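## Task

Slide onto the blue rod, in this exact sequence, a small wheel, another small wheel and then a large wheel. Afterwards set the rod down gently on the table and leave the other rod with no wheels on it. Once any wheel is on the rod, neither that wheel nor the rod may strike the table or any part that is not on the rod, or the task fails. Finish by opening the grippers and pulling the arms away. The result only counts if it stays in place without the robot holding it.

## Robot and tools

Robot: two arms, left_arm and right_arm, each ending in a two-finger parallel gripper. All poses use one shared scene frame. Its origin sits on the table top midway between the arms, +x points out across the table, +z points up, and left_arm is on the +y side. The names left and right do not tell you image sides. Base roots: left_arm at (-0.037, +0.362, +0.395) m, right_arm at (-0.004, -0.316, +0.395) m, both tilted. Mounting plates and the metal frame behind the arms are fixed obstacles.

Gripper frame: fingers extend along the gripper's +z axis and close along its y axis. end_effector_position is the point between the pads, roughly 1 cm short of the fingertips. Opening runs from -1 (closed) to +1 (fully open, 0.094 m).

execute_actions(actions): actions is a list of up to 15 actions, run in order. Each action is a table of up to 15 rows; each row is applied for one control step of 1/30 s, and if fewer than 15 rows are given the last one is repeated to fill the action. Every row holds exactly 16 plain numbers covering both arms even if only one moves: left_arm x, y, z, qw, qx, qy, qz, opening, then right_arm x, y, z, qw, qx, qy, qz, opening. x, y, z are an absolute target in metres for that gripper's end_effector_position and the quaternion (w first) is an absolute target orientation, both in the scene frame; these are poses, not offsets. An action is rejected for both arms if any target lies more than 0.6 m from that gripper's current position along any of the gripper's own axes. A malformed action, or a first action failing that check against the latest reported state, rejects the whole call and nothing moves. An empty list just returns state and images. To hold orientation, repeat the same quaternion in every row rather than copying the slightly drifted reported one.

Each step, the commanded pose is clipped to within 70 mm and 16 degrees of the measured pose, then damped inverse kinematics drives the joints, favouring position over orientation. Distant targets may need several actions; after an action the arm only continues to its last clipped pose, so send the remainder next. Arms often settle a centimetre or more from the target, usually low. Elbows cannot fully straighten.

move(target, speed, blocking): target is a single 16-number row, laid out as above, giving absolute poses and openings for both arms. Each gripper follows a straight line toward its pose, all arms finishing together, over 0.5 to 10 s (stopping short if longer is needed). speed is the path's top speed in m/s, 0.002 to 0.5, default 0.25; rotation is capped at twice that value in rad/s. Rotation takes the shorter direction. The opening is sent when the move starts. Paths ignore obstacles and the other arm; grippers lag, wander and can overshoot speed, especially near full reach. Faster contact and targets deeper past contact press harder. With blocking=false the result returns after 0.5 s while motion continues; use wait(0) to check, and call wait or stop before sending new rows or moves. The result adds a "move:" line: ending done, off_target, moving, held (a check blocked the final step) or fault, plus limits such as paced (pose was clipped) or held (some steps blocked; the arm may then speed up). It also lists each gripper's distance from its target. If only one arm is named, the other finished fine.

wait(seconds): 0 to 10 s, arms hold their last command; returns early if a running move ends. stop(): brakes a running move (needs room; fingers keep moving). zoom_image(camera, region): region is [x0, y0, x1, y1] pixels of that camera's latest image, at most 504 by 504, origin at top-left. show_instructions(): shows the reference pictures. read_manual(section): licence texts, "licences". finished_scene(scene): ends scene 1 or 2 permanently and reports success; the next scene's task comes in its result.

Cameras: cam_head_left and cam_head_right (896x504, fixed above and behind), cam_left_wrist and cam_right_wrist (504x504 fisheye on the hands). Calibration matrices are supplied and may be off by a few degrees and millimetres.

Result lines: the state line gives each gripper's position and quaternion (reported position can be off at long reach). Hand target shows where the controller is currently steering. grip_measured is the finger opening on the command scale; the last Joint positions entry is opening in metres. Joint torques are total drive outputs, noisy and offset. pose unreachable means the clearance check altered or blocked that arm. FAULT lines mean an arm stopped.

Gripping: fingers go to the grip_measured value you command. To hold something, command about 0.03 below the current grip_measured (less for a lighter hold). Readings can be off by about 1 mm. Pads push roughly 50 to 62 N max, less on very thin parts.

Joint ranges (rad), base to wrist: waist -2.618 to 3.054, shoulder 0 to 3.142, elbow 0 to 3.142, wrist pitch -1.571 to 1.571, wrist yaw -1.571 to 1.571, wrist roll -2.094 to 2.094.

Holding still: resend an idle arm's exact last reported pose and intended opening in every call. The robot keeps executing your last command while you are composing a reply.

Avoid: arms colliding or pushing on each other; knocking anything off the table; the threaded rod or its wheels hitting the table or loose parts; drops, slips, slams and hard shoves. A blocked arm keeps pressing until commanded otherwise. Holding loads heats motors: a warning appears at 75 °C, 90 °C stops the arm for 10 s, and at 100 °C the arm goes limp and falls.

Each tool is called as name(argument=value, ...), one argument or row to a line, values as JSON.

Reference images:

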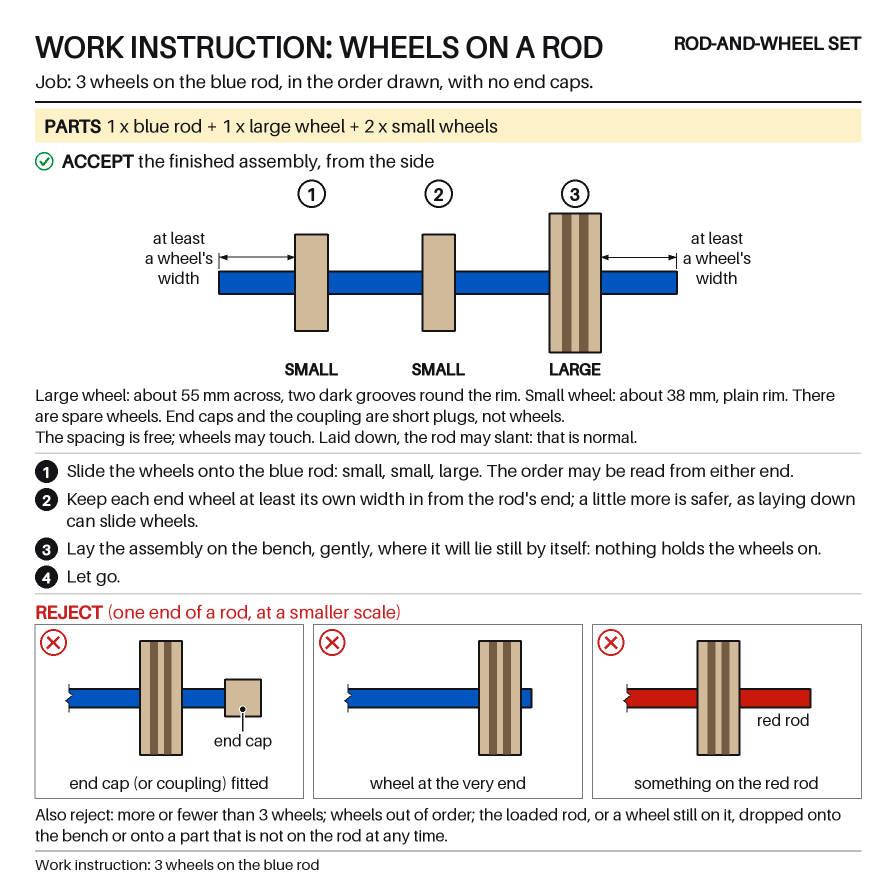

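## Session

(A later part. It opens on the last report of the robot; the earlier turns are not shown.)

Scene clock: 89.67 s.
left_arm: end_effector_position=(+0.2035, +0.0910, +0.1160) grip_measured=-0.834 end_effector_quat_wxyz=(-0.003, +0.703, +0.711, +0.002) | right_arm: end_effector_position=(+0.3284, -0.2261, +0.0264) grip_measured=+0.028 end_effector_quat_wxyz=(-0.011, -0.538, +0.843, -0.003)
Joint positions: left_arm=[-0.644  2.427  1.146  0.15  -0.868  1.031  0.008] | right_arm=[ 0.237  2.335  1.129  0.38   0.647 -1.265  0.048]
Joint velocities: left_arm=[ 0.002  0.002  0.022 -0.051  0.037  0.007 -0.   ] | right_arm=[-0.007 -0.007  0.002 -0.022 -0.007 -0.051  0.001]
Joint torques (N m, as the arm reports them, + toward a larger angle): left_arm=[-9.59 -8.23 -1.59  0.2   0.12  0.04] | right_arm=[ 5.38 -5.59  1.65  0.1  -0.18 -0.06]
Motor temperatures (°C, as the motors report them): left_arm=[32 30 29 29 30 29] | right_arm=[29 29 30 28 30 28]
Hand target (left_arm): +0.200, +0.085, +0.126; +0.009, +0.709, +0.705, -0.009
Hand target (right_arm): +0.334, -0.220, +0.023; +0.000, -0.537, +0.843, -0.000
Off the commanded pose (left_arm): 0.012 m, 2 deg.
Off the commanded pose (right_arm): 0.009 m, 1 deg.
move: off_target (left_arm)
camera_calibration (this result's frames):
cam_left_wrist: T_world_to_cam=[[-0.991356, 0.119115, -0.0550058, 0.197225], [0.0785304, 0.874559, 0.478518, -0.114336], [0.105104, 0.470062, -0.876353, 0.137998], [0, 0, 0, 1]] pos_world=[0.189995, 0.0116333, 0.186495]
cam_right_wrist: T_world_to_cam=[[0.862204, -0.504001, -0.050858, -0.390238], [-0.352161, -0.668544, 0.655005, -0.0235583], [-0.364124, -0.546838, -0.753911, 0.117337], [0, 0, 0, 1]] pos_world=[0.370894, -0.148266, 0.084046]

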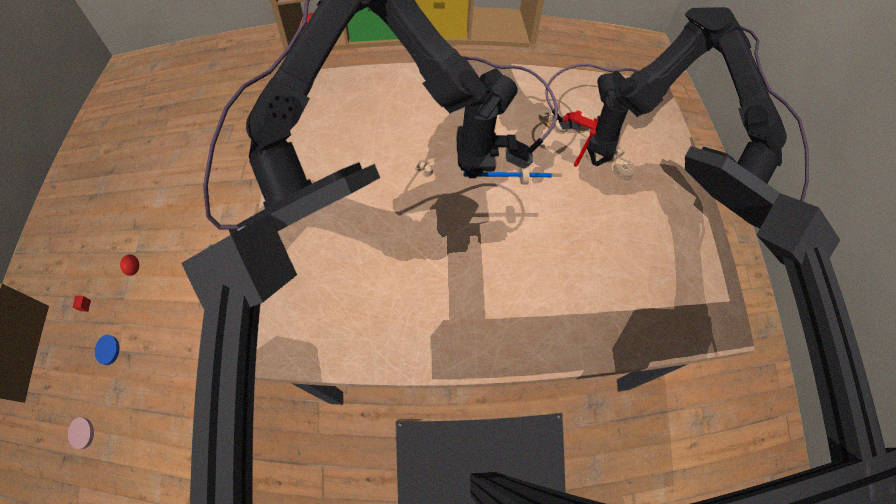

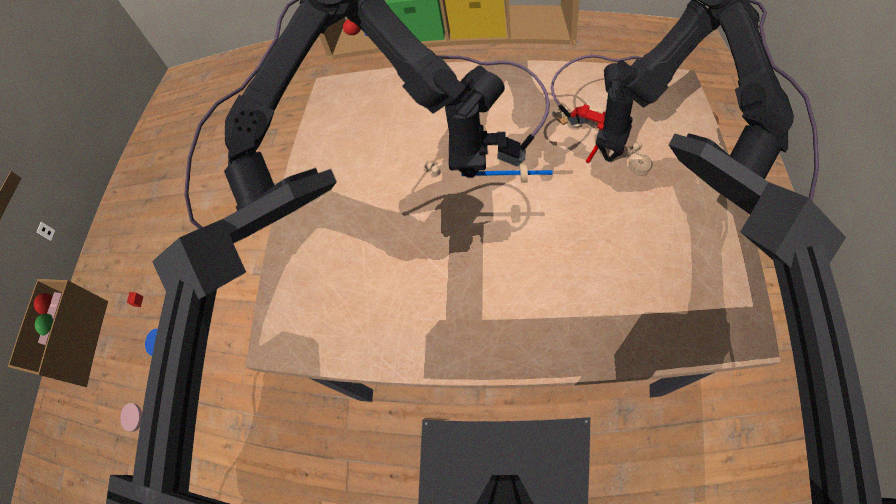

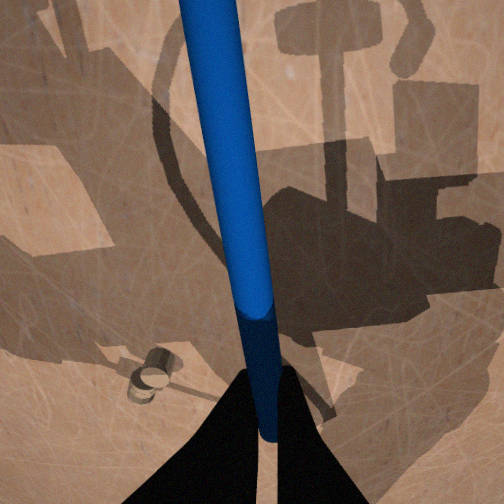

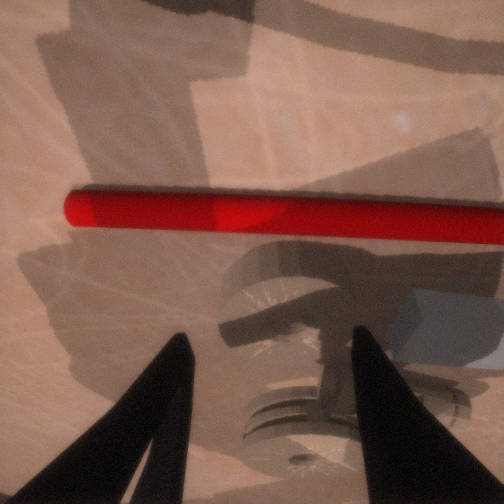

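move(
  target=[0.2,0.085,0.126,0.009,0.7096,0.7046,-0.009,-0.88, 0.337,-0.221,0.009,0,-0.537,0.843,0,0.18],
  speed=0.02,
)

Scene clock: 91.17 s.
left_arm: end_effector_position=(+0.2035, +0.0911, +0.1159) grip_measured=-0.834 end_effector_quat_wxyz=(-0.003, +0.703, +0.711, +0.002) | right_arm: end_effector_position=(+0.3333, -0.2265, +0.0134) grip_measured=+0.178 end_effector_quat_wxyz=(-0.010, -0.537, +0.843, -0.004)
Joint positions: left_arm=[-0.644  2.427  1.146  0.15  -0.868  1.031  0.008] | right_arm=[ 0.218  2.373  1.18   0.381  0.631 -1.282  0.055]
Joint velocities: left_arm=[-0.017 -0.022  0.002 -0.066 -0.007 -0.066  0.   ] | right_arm=[-0.002 -0.012  0.012  0.007 -0.051 -0.007  0.   ]
Joint torques (N m, as the arm reports them, + toward a larger angle): left_arm=[-9.62 -8.25 -1.6   0.21  0.11  0.07] | right_arm=[ 5.55 -5.59  1.69  0.08 -0.22 -0.03]
Motor temperatures (°C, as the motors report them): left_arm=[32 30 29 29 30 29] | right_arm=[29 29 30 28 30 28]
Hand target (left_arm): +0.200, +0.085, +0.126; +0.009, +0.710, +0.705, -0.009
Hand target (right_arm): +0.337, -0.221, +0.009; +0.000, -0.537, +0.843, -0.000
Off the commanded pose (left_arm): 0.012 m, 2 deg.
Off the commanded pose (right_arm): 0.008 m, 1 deg.
move: off_target (left_arm)
camera_calibration (this result's frames):
cam_left_wrist: T_world_to_cam=[[-0.99139, 0.118908, -0.0548305, 0.197229], [0.0784037, 0.874446, 0.478746, -0.114389], [0.104873, 0.470325, -0.87624, 0.137849], [0, 0, 0, 1]] pos_world=[0.190043, 0.011741, 0.186366]
cam_right_wrist: T_world_to_cam=[[0.861255, -0.50579, -0.0491549, -0.39544], [-0.355604, -0.668953, 0.652723, -0.01252], [-0.363023, -0.544681, -0.756, 0.109259], [0, 0, 0, 1]] pos_world=[0.375786, -0.148873, 0.0713343]

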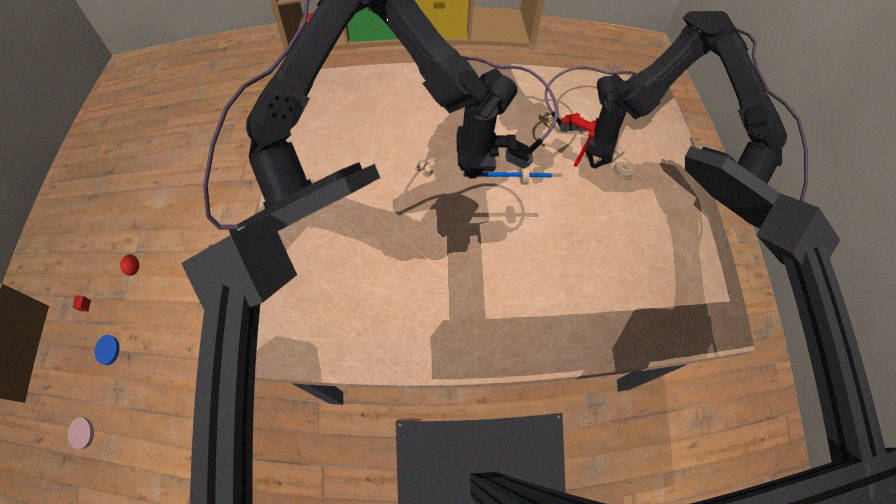

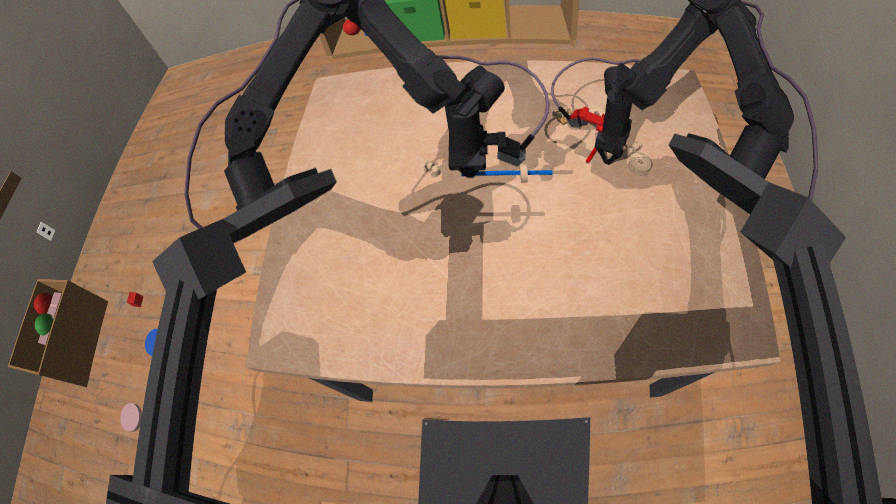

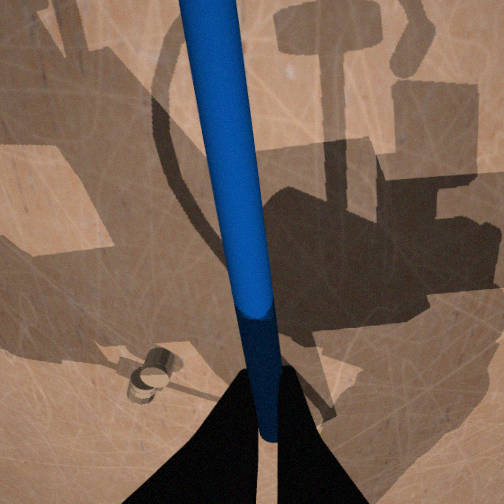

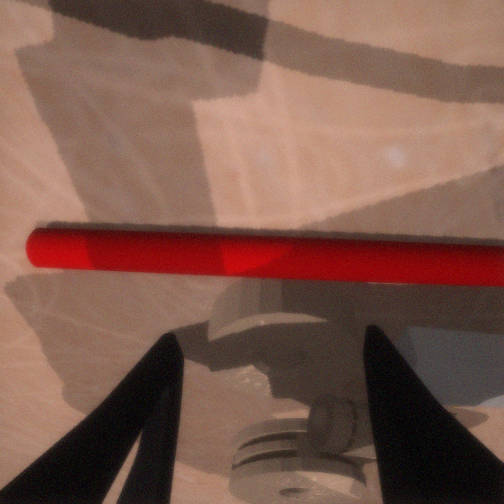

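move(
  target=[0.2,0.085,0.126,0.009,0.7096,0.7046,-0.009,-0.88, 0.337,-0.221,0.009,0,-0.537,0.843,0,-0.24],
  speed=0.02,
)

move(
  target=[0.2,0.085,0.126,0.009,0.7096,0.7046,-0.009,-0.88, 0.31,-0.23,0.16,0,0,1,0,-0.24],
  speed=0.25,
)

move(
  target=[0.2,0.085,0.126,0.009,0.7096,0.7046,-0.009,-0.88, 0.20,-0.10,0.13,0.683,-0.683,-0.183,-0.183,-0.24],
  speed=0.3,
)

zoom_image(
  camera="cam_head_right",
  region=[500, 130, 620, 210],
)

Scene clock: 92.57 s.
left_arm: end_effector_position=(+0.2035, +0.0911, +0.1159) grip_measured=-0.834 end_effector_quat_wxyz=(-0.003, +0.703, +0.711, +0.002) | right_arm: end_effector_position=(+0.3333, -0.2262, +0.0134) grip_measured=-0.205 end_effector_quat_wxyz=(-0.009, -0.538, +0.843, -0.003)
Joint positions: left_arm=[-0.644  2.427  1.146  0.15  -0.868  1.031  0.008] | right_arm=[ 0.218  2.373  1.18   0.381  0.63  -1.284  0.037]
Joint velocities: left_arm=[-0.022  0.002  0.002  0.022  0.007  0.007 -0.001] | right_arm=[-0.007  0.007  0.002  0.022  0.022 -0.007  0.   ]
Joint torques (N m, as the arm reports them, + toward a larger angle): left_arm=[-9.68 -8.21 -1.62  0.2   0.13  0.07] | right_arm=[ 5.38 -5.46  1.29  0.08 -0.18 -0.04]
Motor temperatures (°C, as the motors report them): left_arm=[32 30 29 29 30 29] | right_arm=[29 29 30 28 30 28]
Hand target (left_arm): +0.200, +0.085, +0.126; +0.009, +0.710, +0.705, -0.009
Hand target (right_arm): +0.337, -0.221, +0.009; -0.000, -0.537, +0.843, -0.000
Off the commanded pose (left_arm): 0.012 m, 2 deg.
Off the commanded pose (right_arm): 0.008 m, 1 deg.
move: off_target (left_arm)
camera_calibration (this result's frames):
cam_left_wrist: T_world_to_cam=[[-0.99139, 0.118908, -0.0548305, 0.197229], [0.0784037, 0.874446, 0.478746, -0.114389], [0.104873, 0.470325, -0.87624, 0.137849], [0, 0, 0, 1]] pos_world=[0.190043, 0.011741, 0.186366]
cam_right_wrist: T_world_to_cam=[[0.862028, -0.504413, -0.0497538, -0.395277], [-0.354723, -0.670487, 0.651628, -0.0129484], [-0.362049, -0.544073, -0.756905, 0.109242], [0, 0, 0, 1]] pos_world=[0.375697, -0.148629, 0.0714567]

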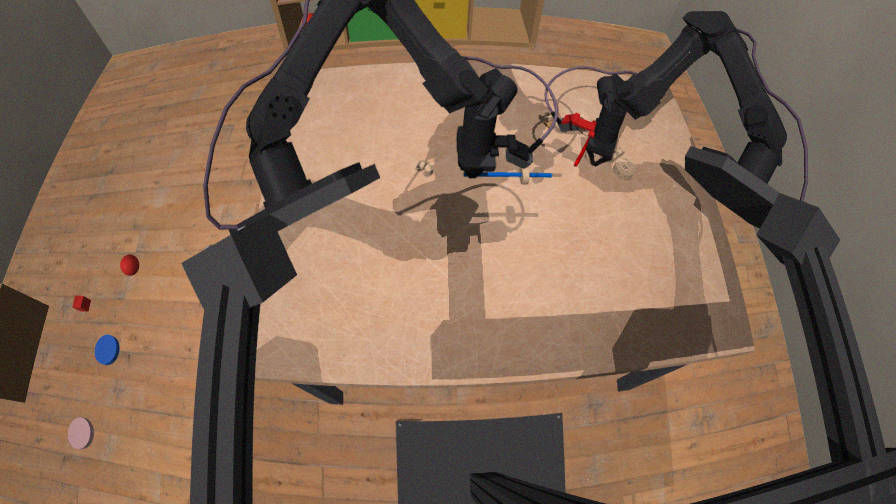

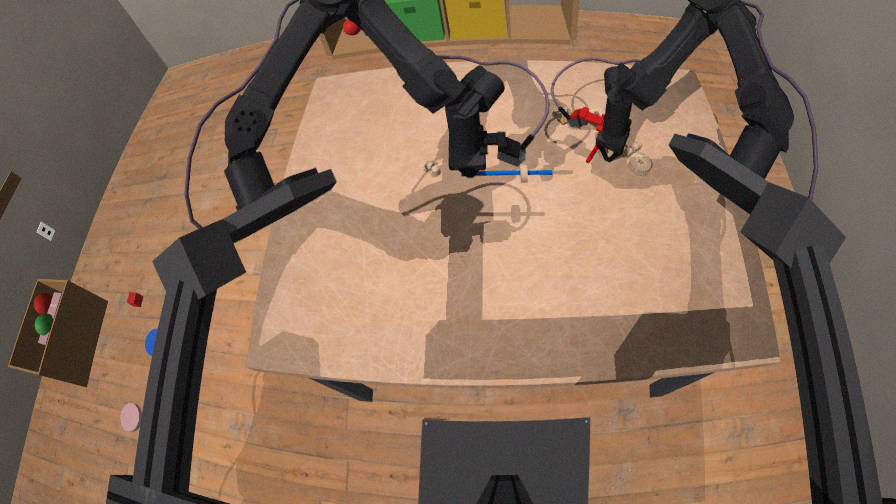

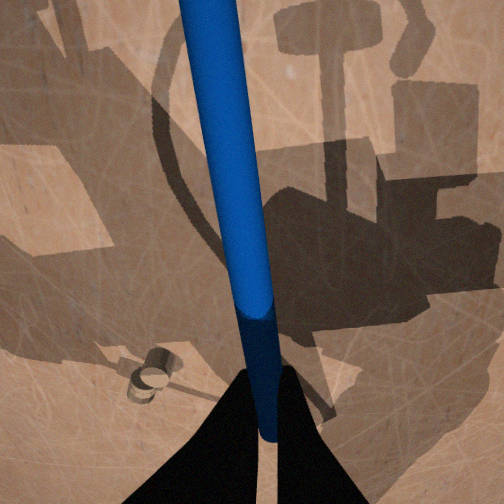

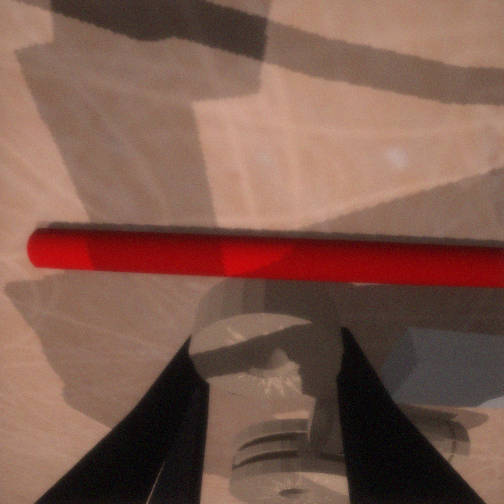

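Scene clock: 95.47 s.
left_arm: end_effector_position=(+0.2036, +0.0915, +0.1157) grip_measured=-0.834 end_effector_quat_wxyz=(-0.003, +0.703, +0.711, +0.003) | right_arm: end_effector_position=(+0.3105, -0.2346, +0.1513) grip_measured=-0.205 end_effector_quat_wxyz=(-0.001, +0.004, +1.000, -0.002)
Joint positions: left_arm=[-0.643  2.427  1.146  0.15  -0.869  1.031  0.008] | right_arm=[0.438 1.915 0.797 0.175 0.76  0.074 0.037]
Joint velocities: left_arm=[-0.002  0.007 -0.012  0.037 -0.051 -0.007  0.   ] | right_arm=[-0.017 -0.002 -0.022  0.022 -0.022  0.007  0.   ]
Joint torques (N m, as the arm reports them, + toward a larger angle): left_arm=[-9.73 -8.19 -1.59  0.2   0.12  0.06] | right_arm=[ 6.19 -7.02  0.05 -0.21  0.12  0.08]
Motor temperatures (°C, as the motors report them): left_arm=[32 30 29 29 30 29] | right_arm=[29 29 30 28 30 28]
Hand target (left_arm): +0.200, +0.085, +0.126; +0.009, +0.710, +0.705, -0.009
Hand target (right_arm): +0.310, -0.232, +0.159; +0.001, -0.001, +1.000, -0.001
Off the commanded pose (left_arm): 0.013 m, 2 deg.
Off the commanded pose (right_arm): 0.010 m, 1 deg.
move: off_target (left_arm)
camera_calibration (this result's frames):
cam_left_wrist: T_world_to_cam=[[-0.991438, 0.118534, -0.0547828, 0.197319], [0.0779694, 0.873903, 0.479807, -0.114609], [0.104748, 0.471427, -0.875662, 0.137328], [0, 0, 0, 1]] pos_world=[0.190181, 0.0120275, 0.186053]
cam_right_wrist: T_world_to_cam=[[-0.102336, -0.99385, -0.0422971, -0.189467], [-0.767255, 0.0517984, 0.639247, 0.182911], [-0.633125, 0.0978709, -0.767837, 0.437255], [0, 0, 0, 1]] pos_world=[0.397787, -0.240571, 0.210801]

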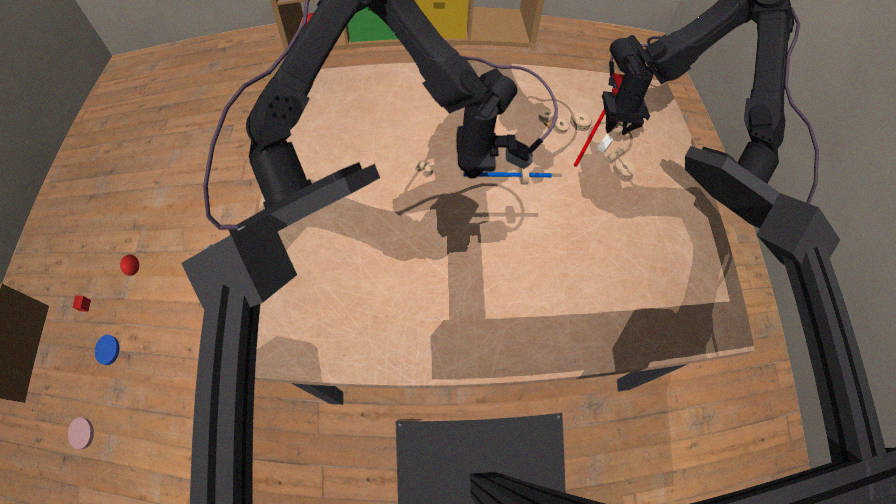

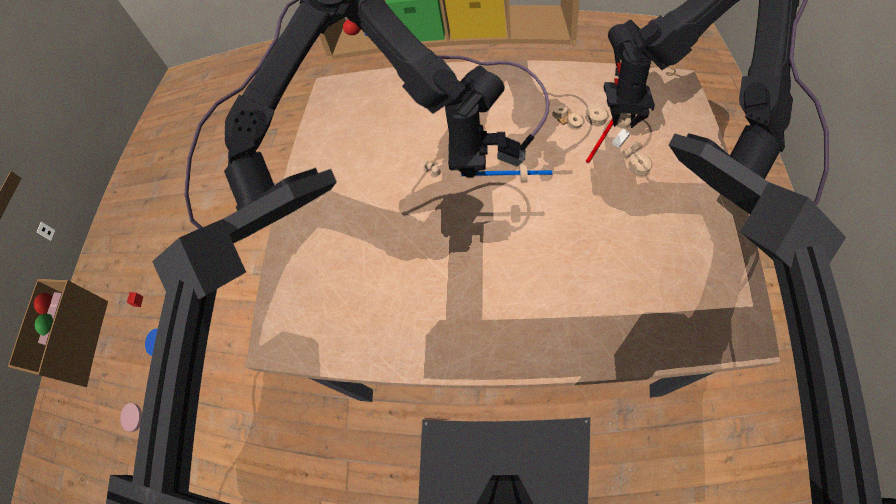

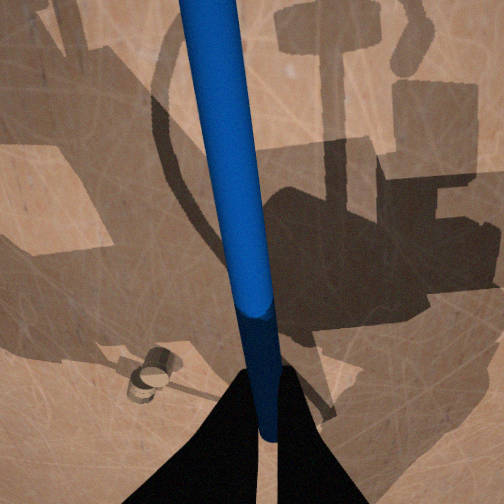

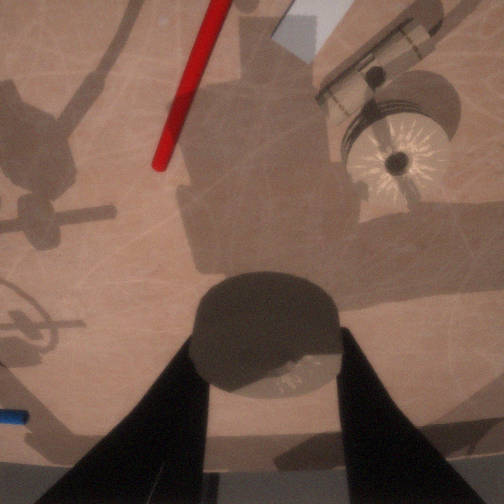

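Scene clock: 100.83 s.
left_arm: end_effector_position=(+0.2037, +0.0926, +0.1148) grip_measured=-0.834 end_effector_quat_wxyz=(-0.004, +0.702, +0.712, +0.003) | right_arm: end_effector_position=(+0.2066, -0.1016, +0.1270) grip_measured=-0.205 end_effector_quat_wxyz=(-0.673, +0.686, +0.197, +0.197)
Joint positions: left_arm=[-0.64   2.427  1.146  0.15  -0.869  1.031  0.008] | right_arm=[-0.074  2.562  1.111 -0.012 -1.017  1.878  0.037]
Joint velocities: left_arm=[-0.012  0.002 -0.017 -0.051  0.022 -0.022 -0.001] | right_arm=[ 0.007  0.007 -0.012 -0.037 -0.022  0.037  0.   ]
Joint torques (N m, as the arm reports them, + toward a larger angle): left_arm=[-10.    -8.19  -1.64   0.19   0.13   0.06] | right_arm=[ 3.66 -4.34 -5.12 -1.07 -0.73  0.16]
Motor temperatures (°C, as the motors report them): left_arm=[32 30 29 29 30 29] | right_arm=[29 29 30 28 30 28]
Hand target (left_arm): +0.200, +0.085, +0.126; +0.009, +0.710, +0.705, -0.009
Hand target (right_arm): +0.200, -0.099, +0.134; +0.683, -0.681, -0.182, -0.191
Off the commanded pose (left_arm): 0.014 m, 2 deg.
Off the commanded pose (right_arm): 0.007 m, 3 deg.
move: off_target (left_arm, right_arm)
camera_calibration (this result's frames):
cam_left_wrist: T_world_to_cam=[[-0.991711, 0.116877, -0.0533827, 0.197357], [0.0769597, 0.87299, 0.481627, -0.115034], [0.102894, 0.473527, -0.874749, 0.13614], [0, 0, 0, 1]] pos_world=[0.190566, 0.0128912, 0.185027]
cam_right_wrist: T_world_to_cam=[[-0.45191, 0.0644397, 0.889733, -0.00757087], [0.670205, -0.633714, 0.386306, -0.222674], [0.588729, 0.770879, 0.243194, 0.0272674], [0, 0, 0, 1]] pos_world=[0.129763, -0.161643, 0.0861249]

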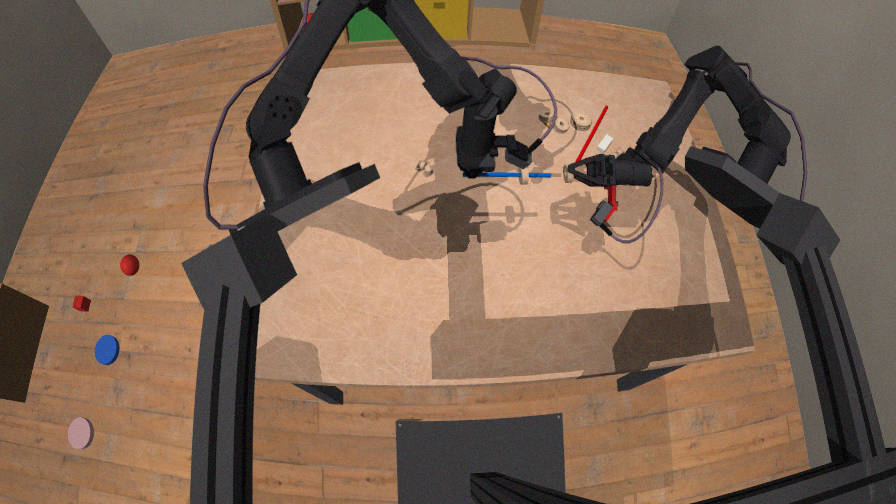

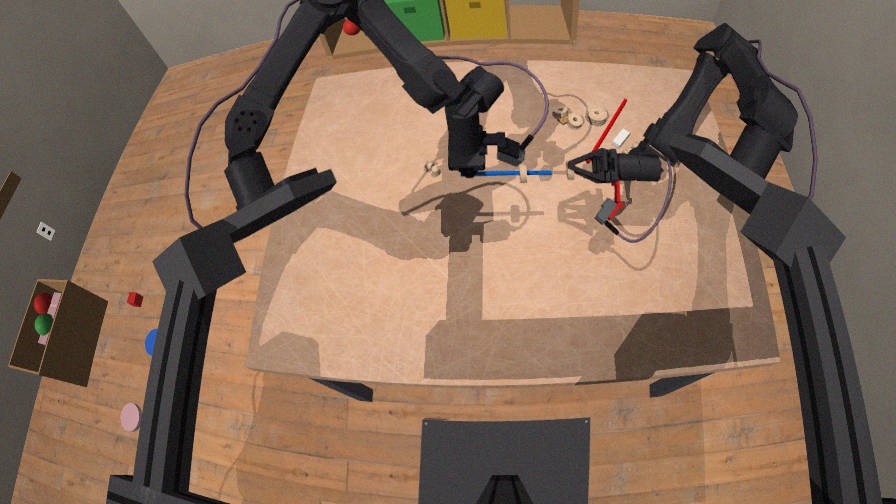

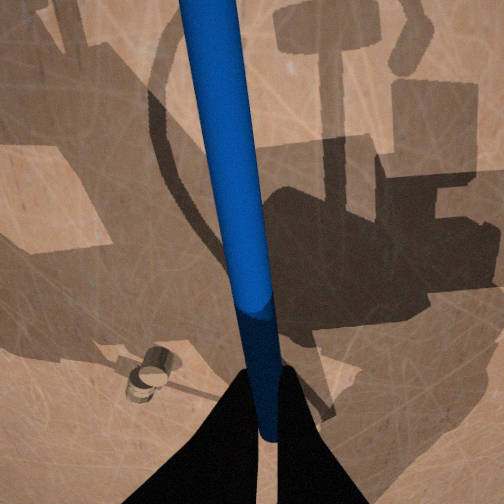

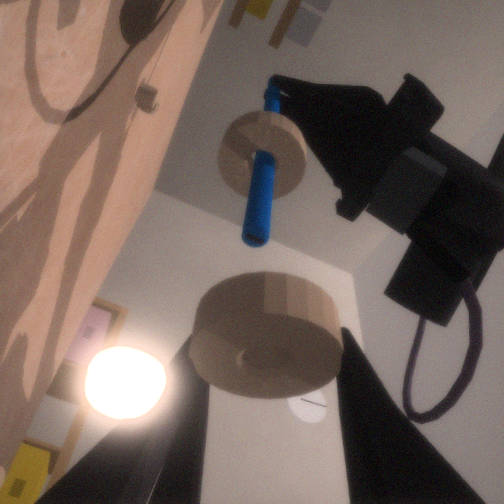

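Region (500, 130, 620, 210) of cam_head_right's 896x504 image, scaled by 4.200, with more detail than that image has.

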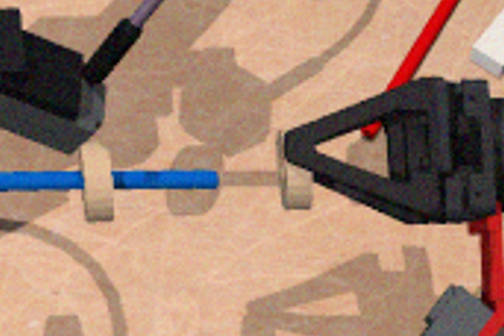

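move(
  target=[0.202,0.060,0.131,0.009,0.7096,0.7046,-0.009,-0.88, 0.20,-0.10,0.13,0.683,-0.683,-0.183,-0.183,-0.24],
  speed=0.03,
)

zoom_image(
  camera="cam_head_right",
  region=[500, 130, 620, 210],
)

Scene clock: 102.50 s.
left_arm: end_effector_position=(+0.2026, +0.0715, +0.1260) grip_measured=-0.834 end_effector_quat_wxyz=(+0.002, +0.706, +0.708, -0.005) | right_arm: end_effector_position=(+0.2070, -0.1016, +0.1263) grip_measured=-0.205 end_effector_quat_wxyz=(-0.672, +0.686, +0.197, +0.197)
Joint positions: left_arm=[-0.689  2.45   1.207  0.072 -0.871  0.983  0.008] | right_arm=[-0.074  2.562  1.111 -0.008 -1.016  1.88   0.037]
Joint velocities: left_arm=[-0.012 -0.012  0.002 -0.11  -0.066 -0.081 -0.002] | right_arm=[ 0.007 -0.012 -0.007 -0.154  0.007  0.051  0.001]
Joint torques (N m, as the arm reports them, + toward a larger angle): left_arm=[-9.9  -5.89  2.56 -0.01  0.02 -0.08] | right_arm=[ 3.61 -4.04 -3.27 -1.39 -0.62  0.12]
Motor temperatures (°C, as the motors report them): left_arm=[32 30 29 29 30 29] | right_arm=[29 29 30 28 30 28]
Hand target (left_arm): +0.202, +0.060, +0.131; +0.009, +0.710, +0.705, -0.009
Hand target (right_arm): +0.200, -0.100, +0.130; +0.683, -0.683, -0.183, -0.183
Off the commanded pose (left_arm): 0.013 m, 1 deg.
Off the commanded pose (right_arm): 0.008 m, 3 deg.
move: off_target (left_arm, right_arm)
camera_calibration (this result's frames):
cam_left_wrist: T_world_to_cam=[[-0.990525, 0.12647, -0.0535312, 0.198415], [0.0874043, 0.881206, 0.464582, -0.102487], [0.105928, 0.455502, -0.88391, 0.157844], [0, 0, 0, 1]] pos_world=[0.188773, -0.00667917, 0.197755]
cam_right_wrist: T_world_to_cam=[[-0.452663, 0.0670594, 0.889156, -0.00633619], [0.669418, -0.633173, 0.38855, -0.222732], [0.589046, 0.7711, 0.241724, 0.0273716], [0, 0, 0, 1]] pos_world=[0.13011, -0.16171, 0.0855601]

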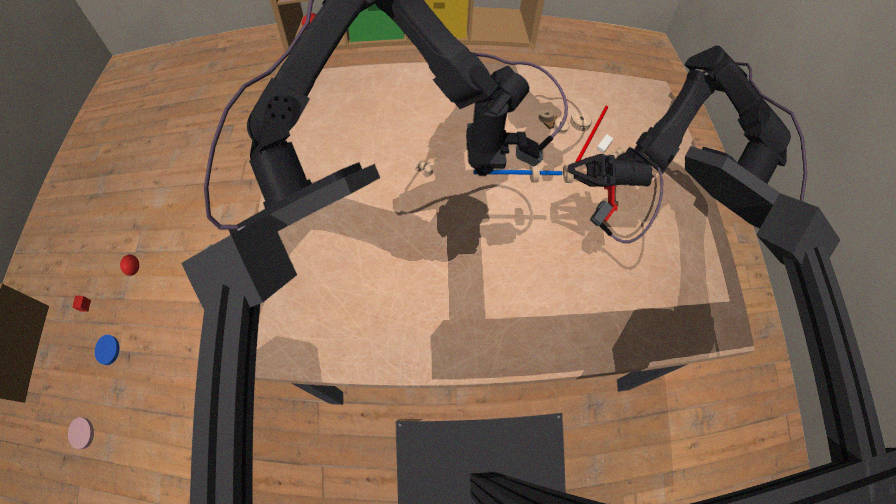

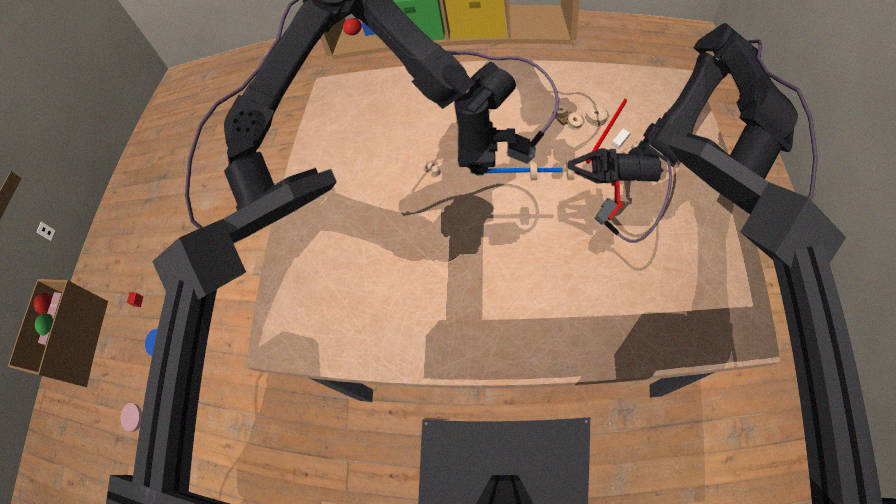

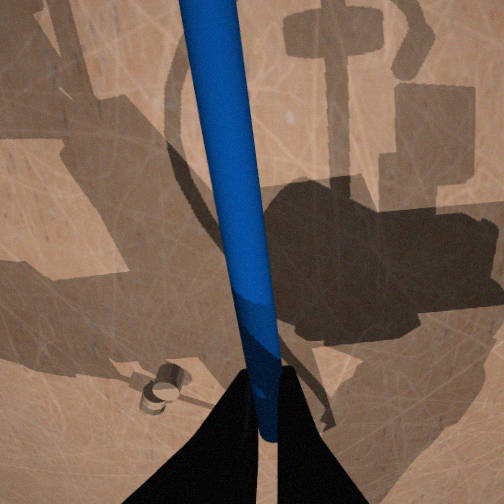

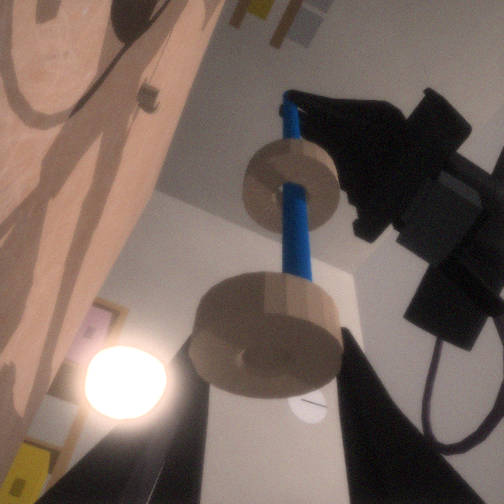

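Region (500, 130, 620, 210) of cam_head_right's 896x504 image, scaled by 4.200, with more detail than that image has.

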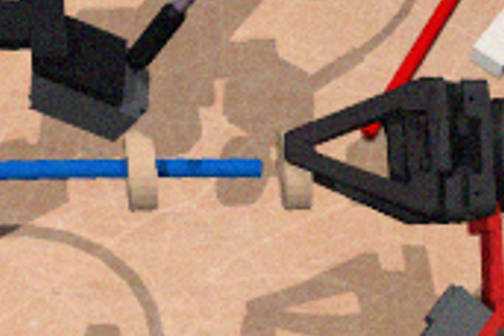

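move(
  target=[0.202,0.060,0.131,-0.021,0.688,0.725,0.022,-0.88, 0.20,-0.10,0.13,0.683,-0.683,-0.183,-0.183,-0.24],
  speed=0.015,
)

zoom_image(
  camera="cam_head_right",
  region=[500, 130, 620, 210],
)

Scene clock: 105.73 s.
left_arm: end_effector_position=(+0.2020, +0.0714, +0.1250) grip_measured=-0.834 end_effector_quat_wxyz=(-0.029, +0.685, +0.728, +0.024) | right_arm: end_effector_position=(+0.2067, -0.1016, +0.1260) grip_measured=-0.205 end_effector_quat_wxyz=(-0.671, +0.687, +0.198, +0.196)
Joint positions: left_arm=[-0.705  2.502  1.31  -0.086 -0.942  0.83   0.008] | right_arm=[-0.074  2.562  1.111 -0.008 -1.013  1.88   0.037]
Joint velocities: left_arm=[ 0.007 -0.017 -0.002  0.022 -0.022 -0.066 -0.001] | right_arm=[-0.007  0.017  0.002 -0.051 -0.066  0.007 -0.001]
Joint torques (N m, as the arm reports them, + toward a larger angle): left_arm=[-10.49  -6.17   2.78  -0.13  -0.08  -0.06] | right_arm=[ 3.49 -4.21 -3.36 -1.39 -0.66  0.13]
Motor temperatures (°C, as the motors report them): left_arm=[32 30 29 29 30 29] | right_arm=[29 29 30 28 31 28]
Hand target (left_arm): +0.202, +0.060, +0.131; -0.020, +0.688, +0.725, +0.022
Hand target (right_arm): +0.200, -0.100, +0.130; +0.683, -0.683, -0.183, -0.183
Off the commanded pose (left_arm): 0.013 m, 1 deg.
Off the commanded pose (right_arm): 0.008 m, 3 deg.
move: off_target (left_arm, right_arm)
camera_calibration (this result's frames):
cam_left_wrist: T_world_to_cam=[[-0.996439, 0.0731736, -0.041885, 0.20127], [0.0392887, 0.842523, 0.537226, -0.0985142], [0.0745998, 0.533667, -0.842398, 0.152584], [0, 0, 0, 1]] pos_world=[0.193041, -0.013156, 0.189891]
cam_right_wrist: T_world_to_cam=[[-0.453078, 0.0681025, 0.888866, -0.0059212], [0.670375, -0.631223, 0.39007, -0.222581], [0.587637, 0.772606, 0.240339, 0.0282633], [0, 0, 0, 1]] pos_world=[0.129922, -0.161932, 0.0852928]

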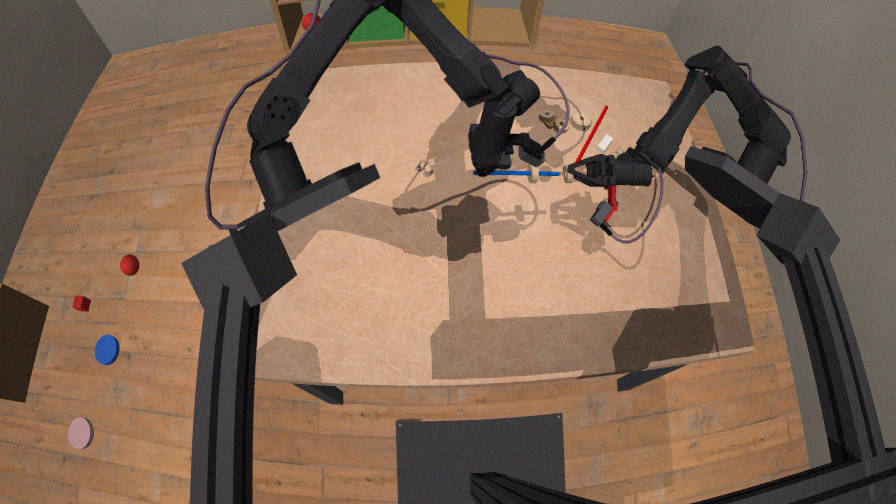

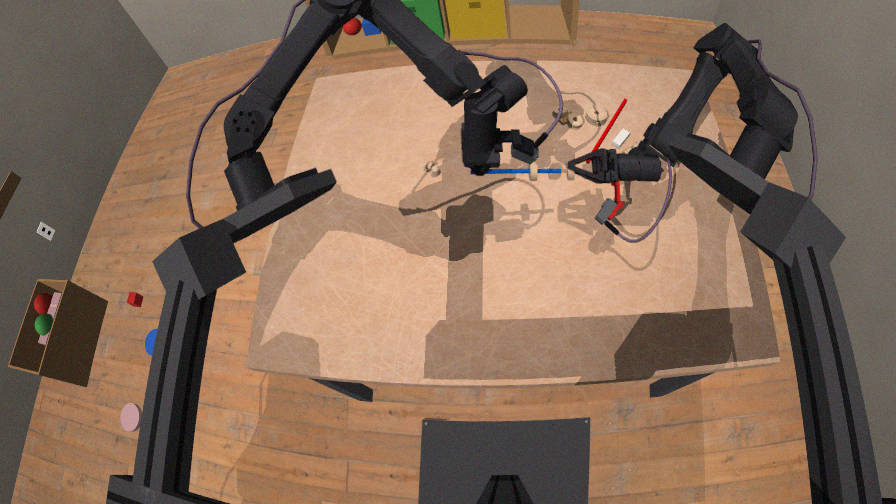

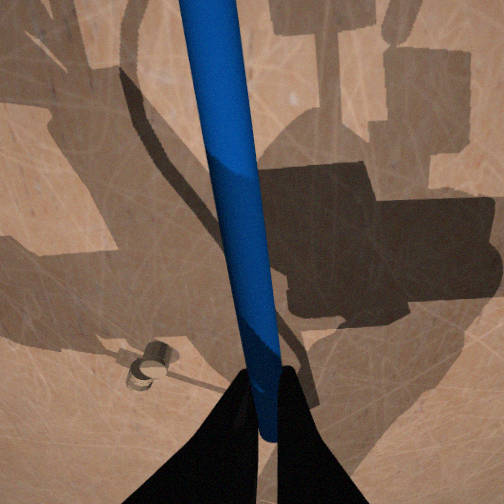

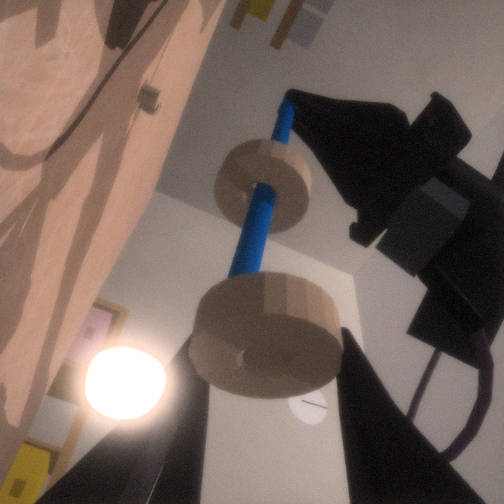

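Region (500, 130, 620, 210) of cam_head_right's 896x504 image, scaled by 4.200, with more detail than that image has.

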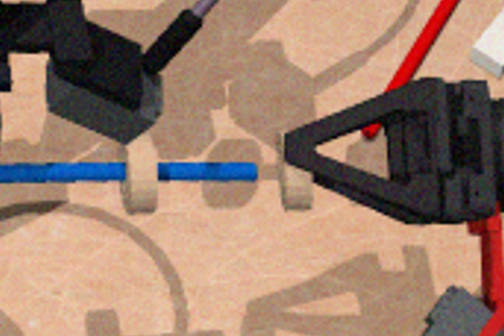

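move(
  target=[0.202,0.060,0.131,-0.012,0.696,0.717,0.011,-0.88, 0.20,-0.10,0.13,0.683,-0.683,-0.183,-0.183,-0.24],
  speed=0.015,
)

zoom_image(
  camera="cam_head_right",
  region=[500, 130, 620, 210],
)

Scene clock: 108.13 s.
left_arm: end_effector_position=(+0.2052, +0.0708, +0.1221) grip_measured=-0.834 end_effector_quat_wxyz=(-0.025, +0.689, +0.724, +0.023) | right_arm: end_effector_position=(+0.2065, -0.1016, +0.1257) grip_measured=-0.205 end_effector_quat_wxyz=(-0.671, +0.687, +0.199, +0.196)
Joint positions: left_arm=[-0.697  2.502  1.31  -0.062 -0.936  0.867  0.008] | right_arm=[-0.074  2.562  1.111 -0.008 -1.011  1.88   0.037]
Joint velocities: left_arm=[ 0.007  0.002 -0.007  0.051  0.007  0.051  0.001] | right_arm=[-0.007 -0.012 -0.017  0.007  0.007 -0.022 -0.001]
Joint torques (N m, as the arm reports them, + toward a larger angle): left_arm=[-10.63  -7.51   0.24   0.14   0.11   0.07] | right_arm=[ 3.42 -4.03 -3.27 -1.38 -0.63  0.09]
Motor temperatures (°C, as the motors report them): left_arm=[33 30 29 29 30 29] | right_arm=[29 29 31 28 31 28]
Hand target (left_arm): +0.202, +0.060, +0.131; -0.012, +0.696, +0.718, +0.011
Hand target (right_arm): +0.200, -0.100, +0.130; +0.683, -0.683, -0.183, -0.183
Off the commanded pose (left_arm): 0.014 m, 2 deg.
Off the commanded pose (right_arm): 0.008 m, 3 deg.
move: off_target (left_arm, right_arm)
camera_calibration (this result's frames):
cam_left_wrist: T_world_to_cam=[[-0.995295, 0.0856884, -0.0452215, 0.203718], [0.048736, 0.846156, 0.530701, -0.0979645], [0.0837394, 0.526001, -0.846352, 0.149373], [0, 0, 0, 1]] pos_world=[0.195025, -0.0131334, 0.187624]
cam_right_wrist: T_world_to_cam=[[-0.453133, 0.0688485, 0.88878, -0.00569013], [0.67116, -0.629831, 0.390971, -0.22247], [0.586699, 0.773675, 0.239188, 0.0289051], [0, 0, 0, 1]] pos_world=[0.129776, -0.16209, 0.085123]

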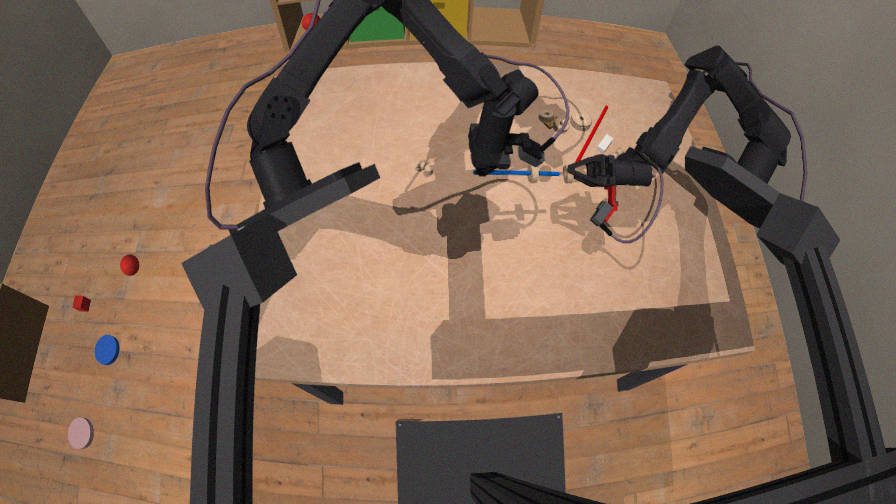

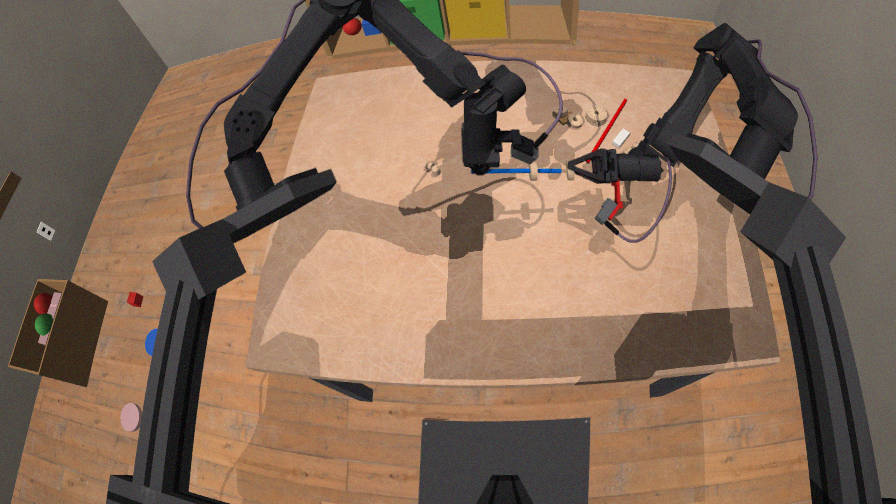

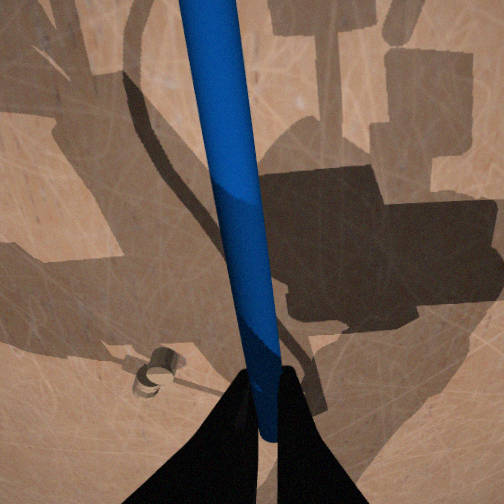

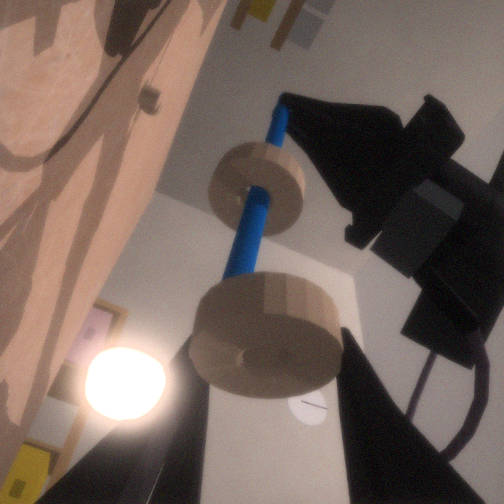

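Region (500, 130, 620, 210) of cam_head_right's 896x504 image, scaled by 4.200, with more detail than that image has.

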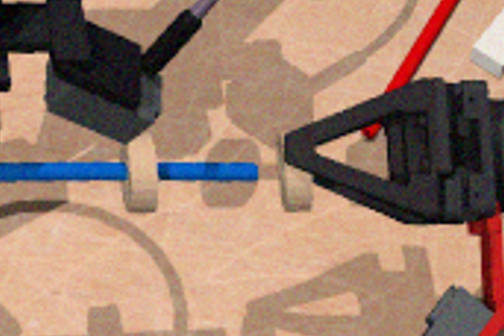

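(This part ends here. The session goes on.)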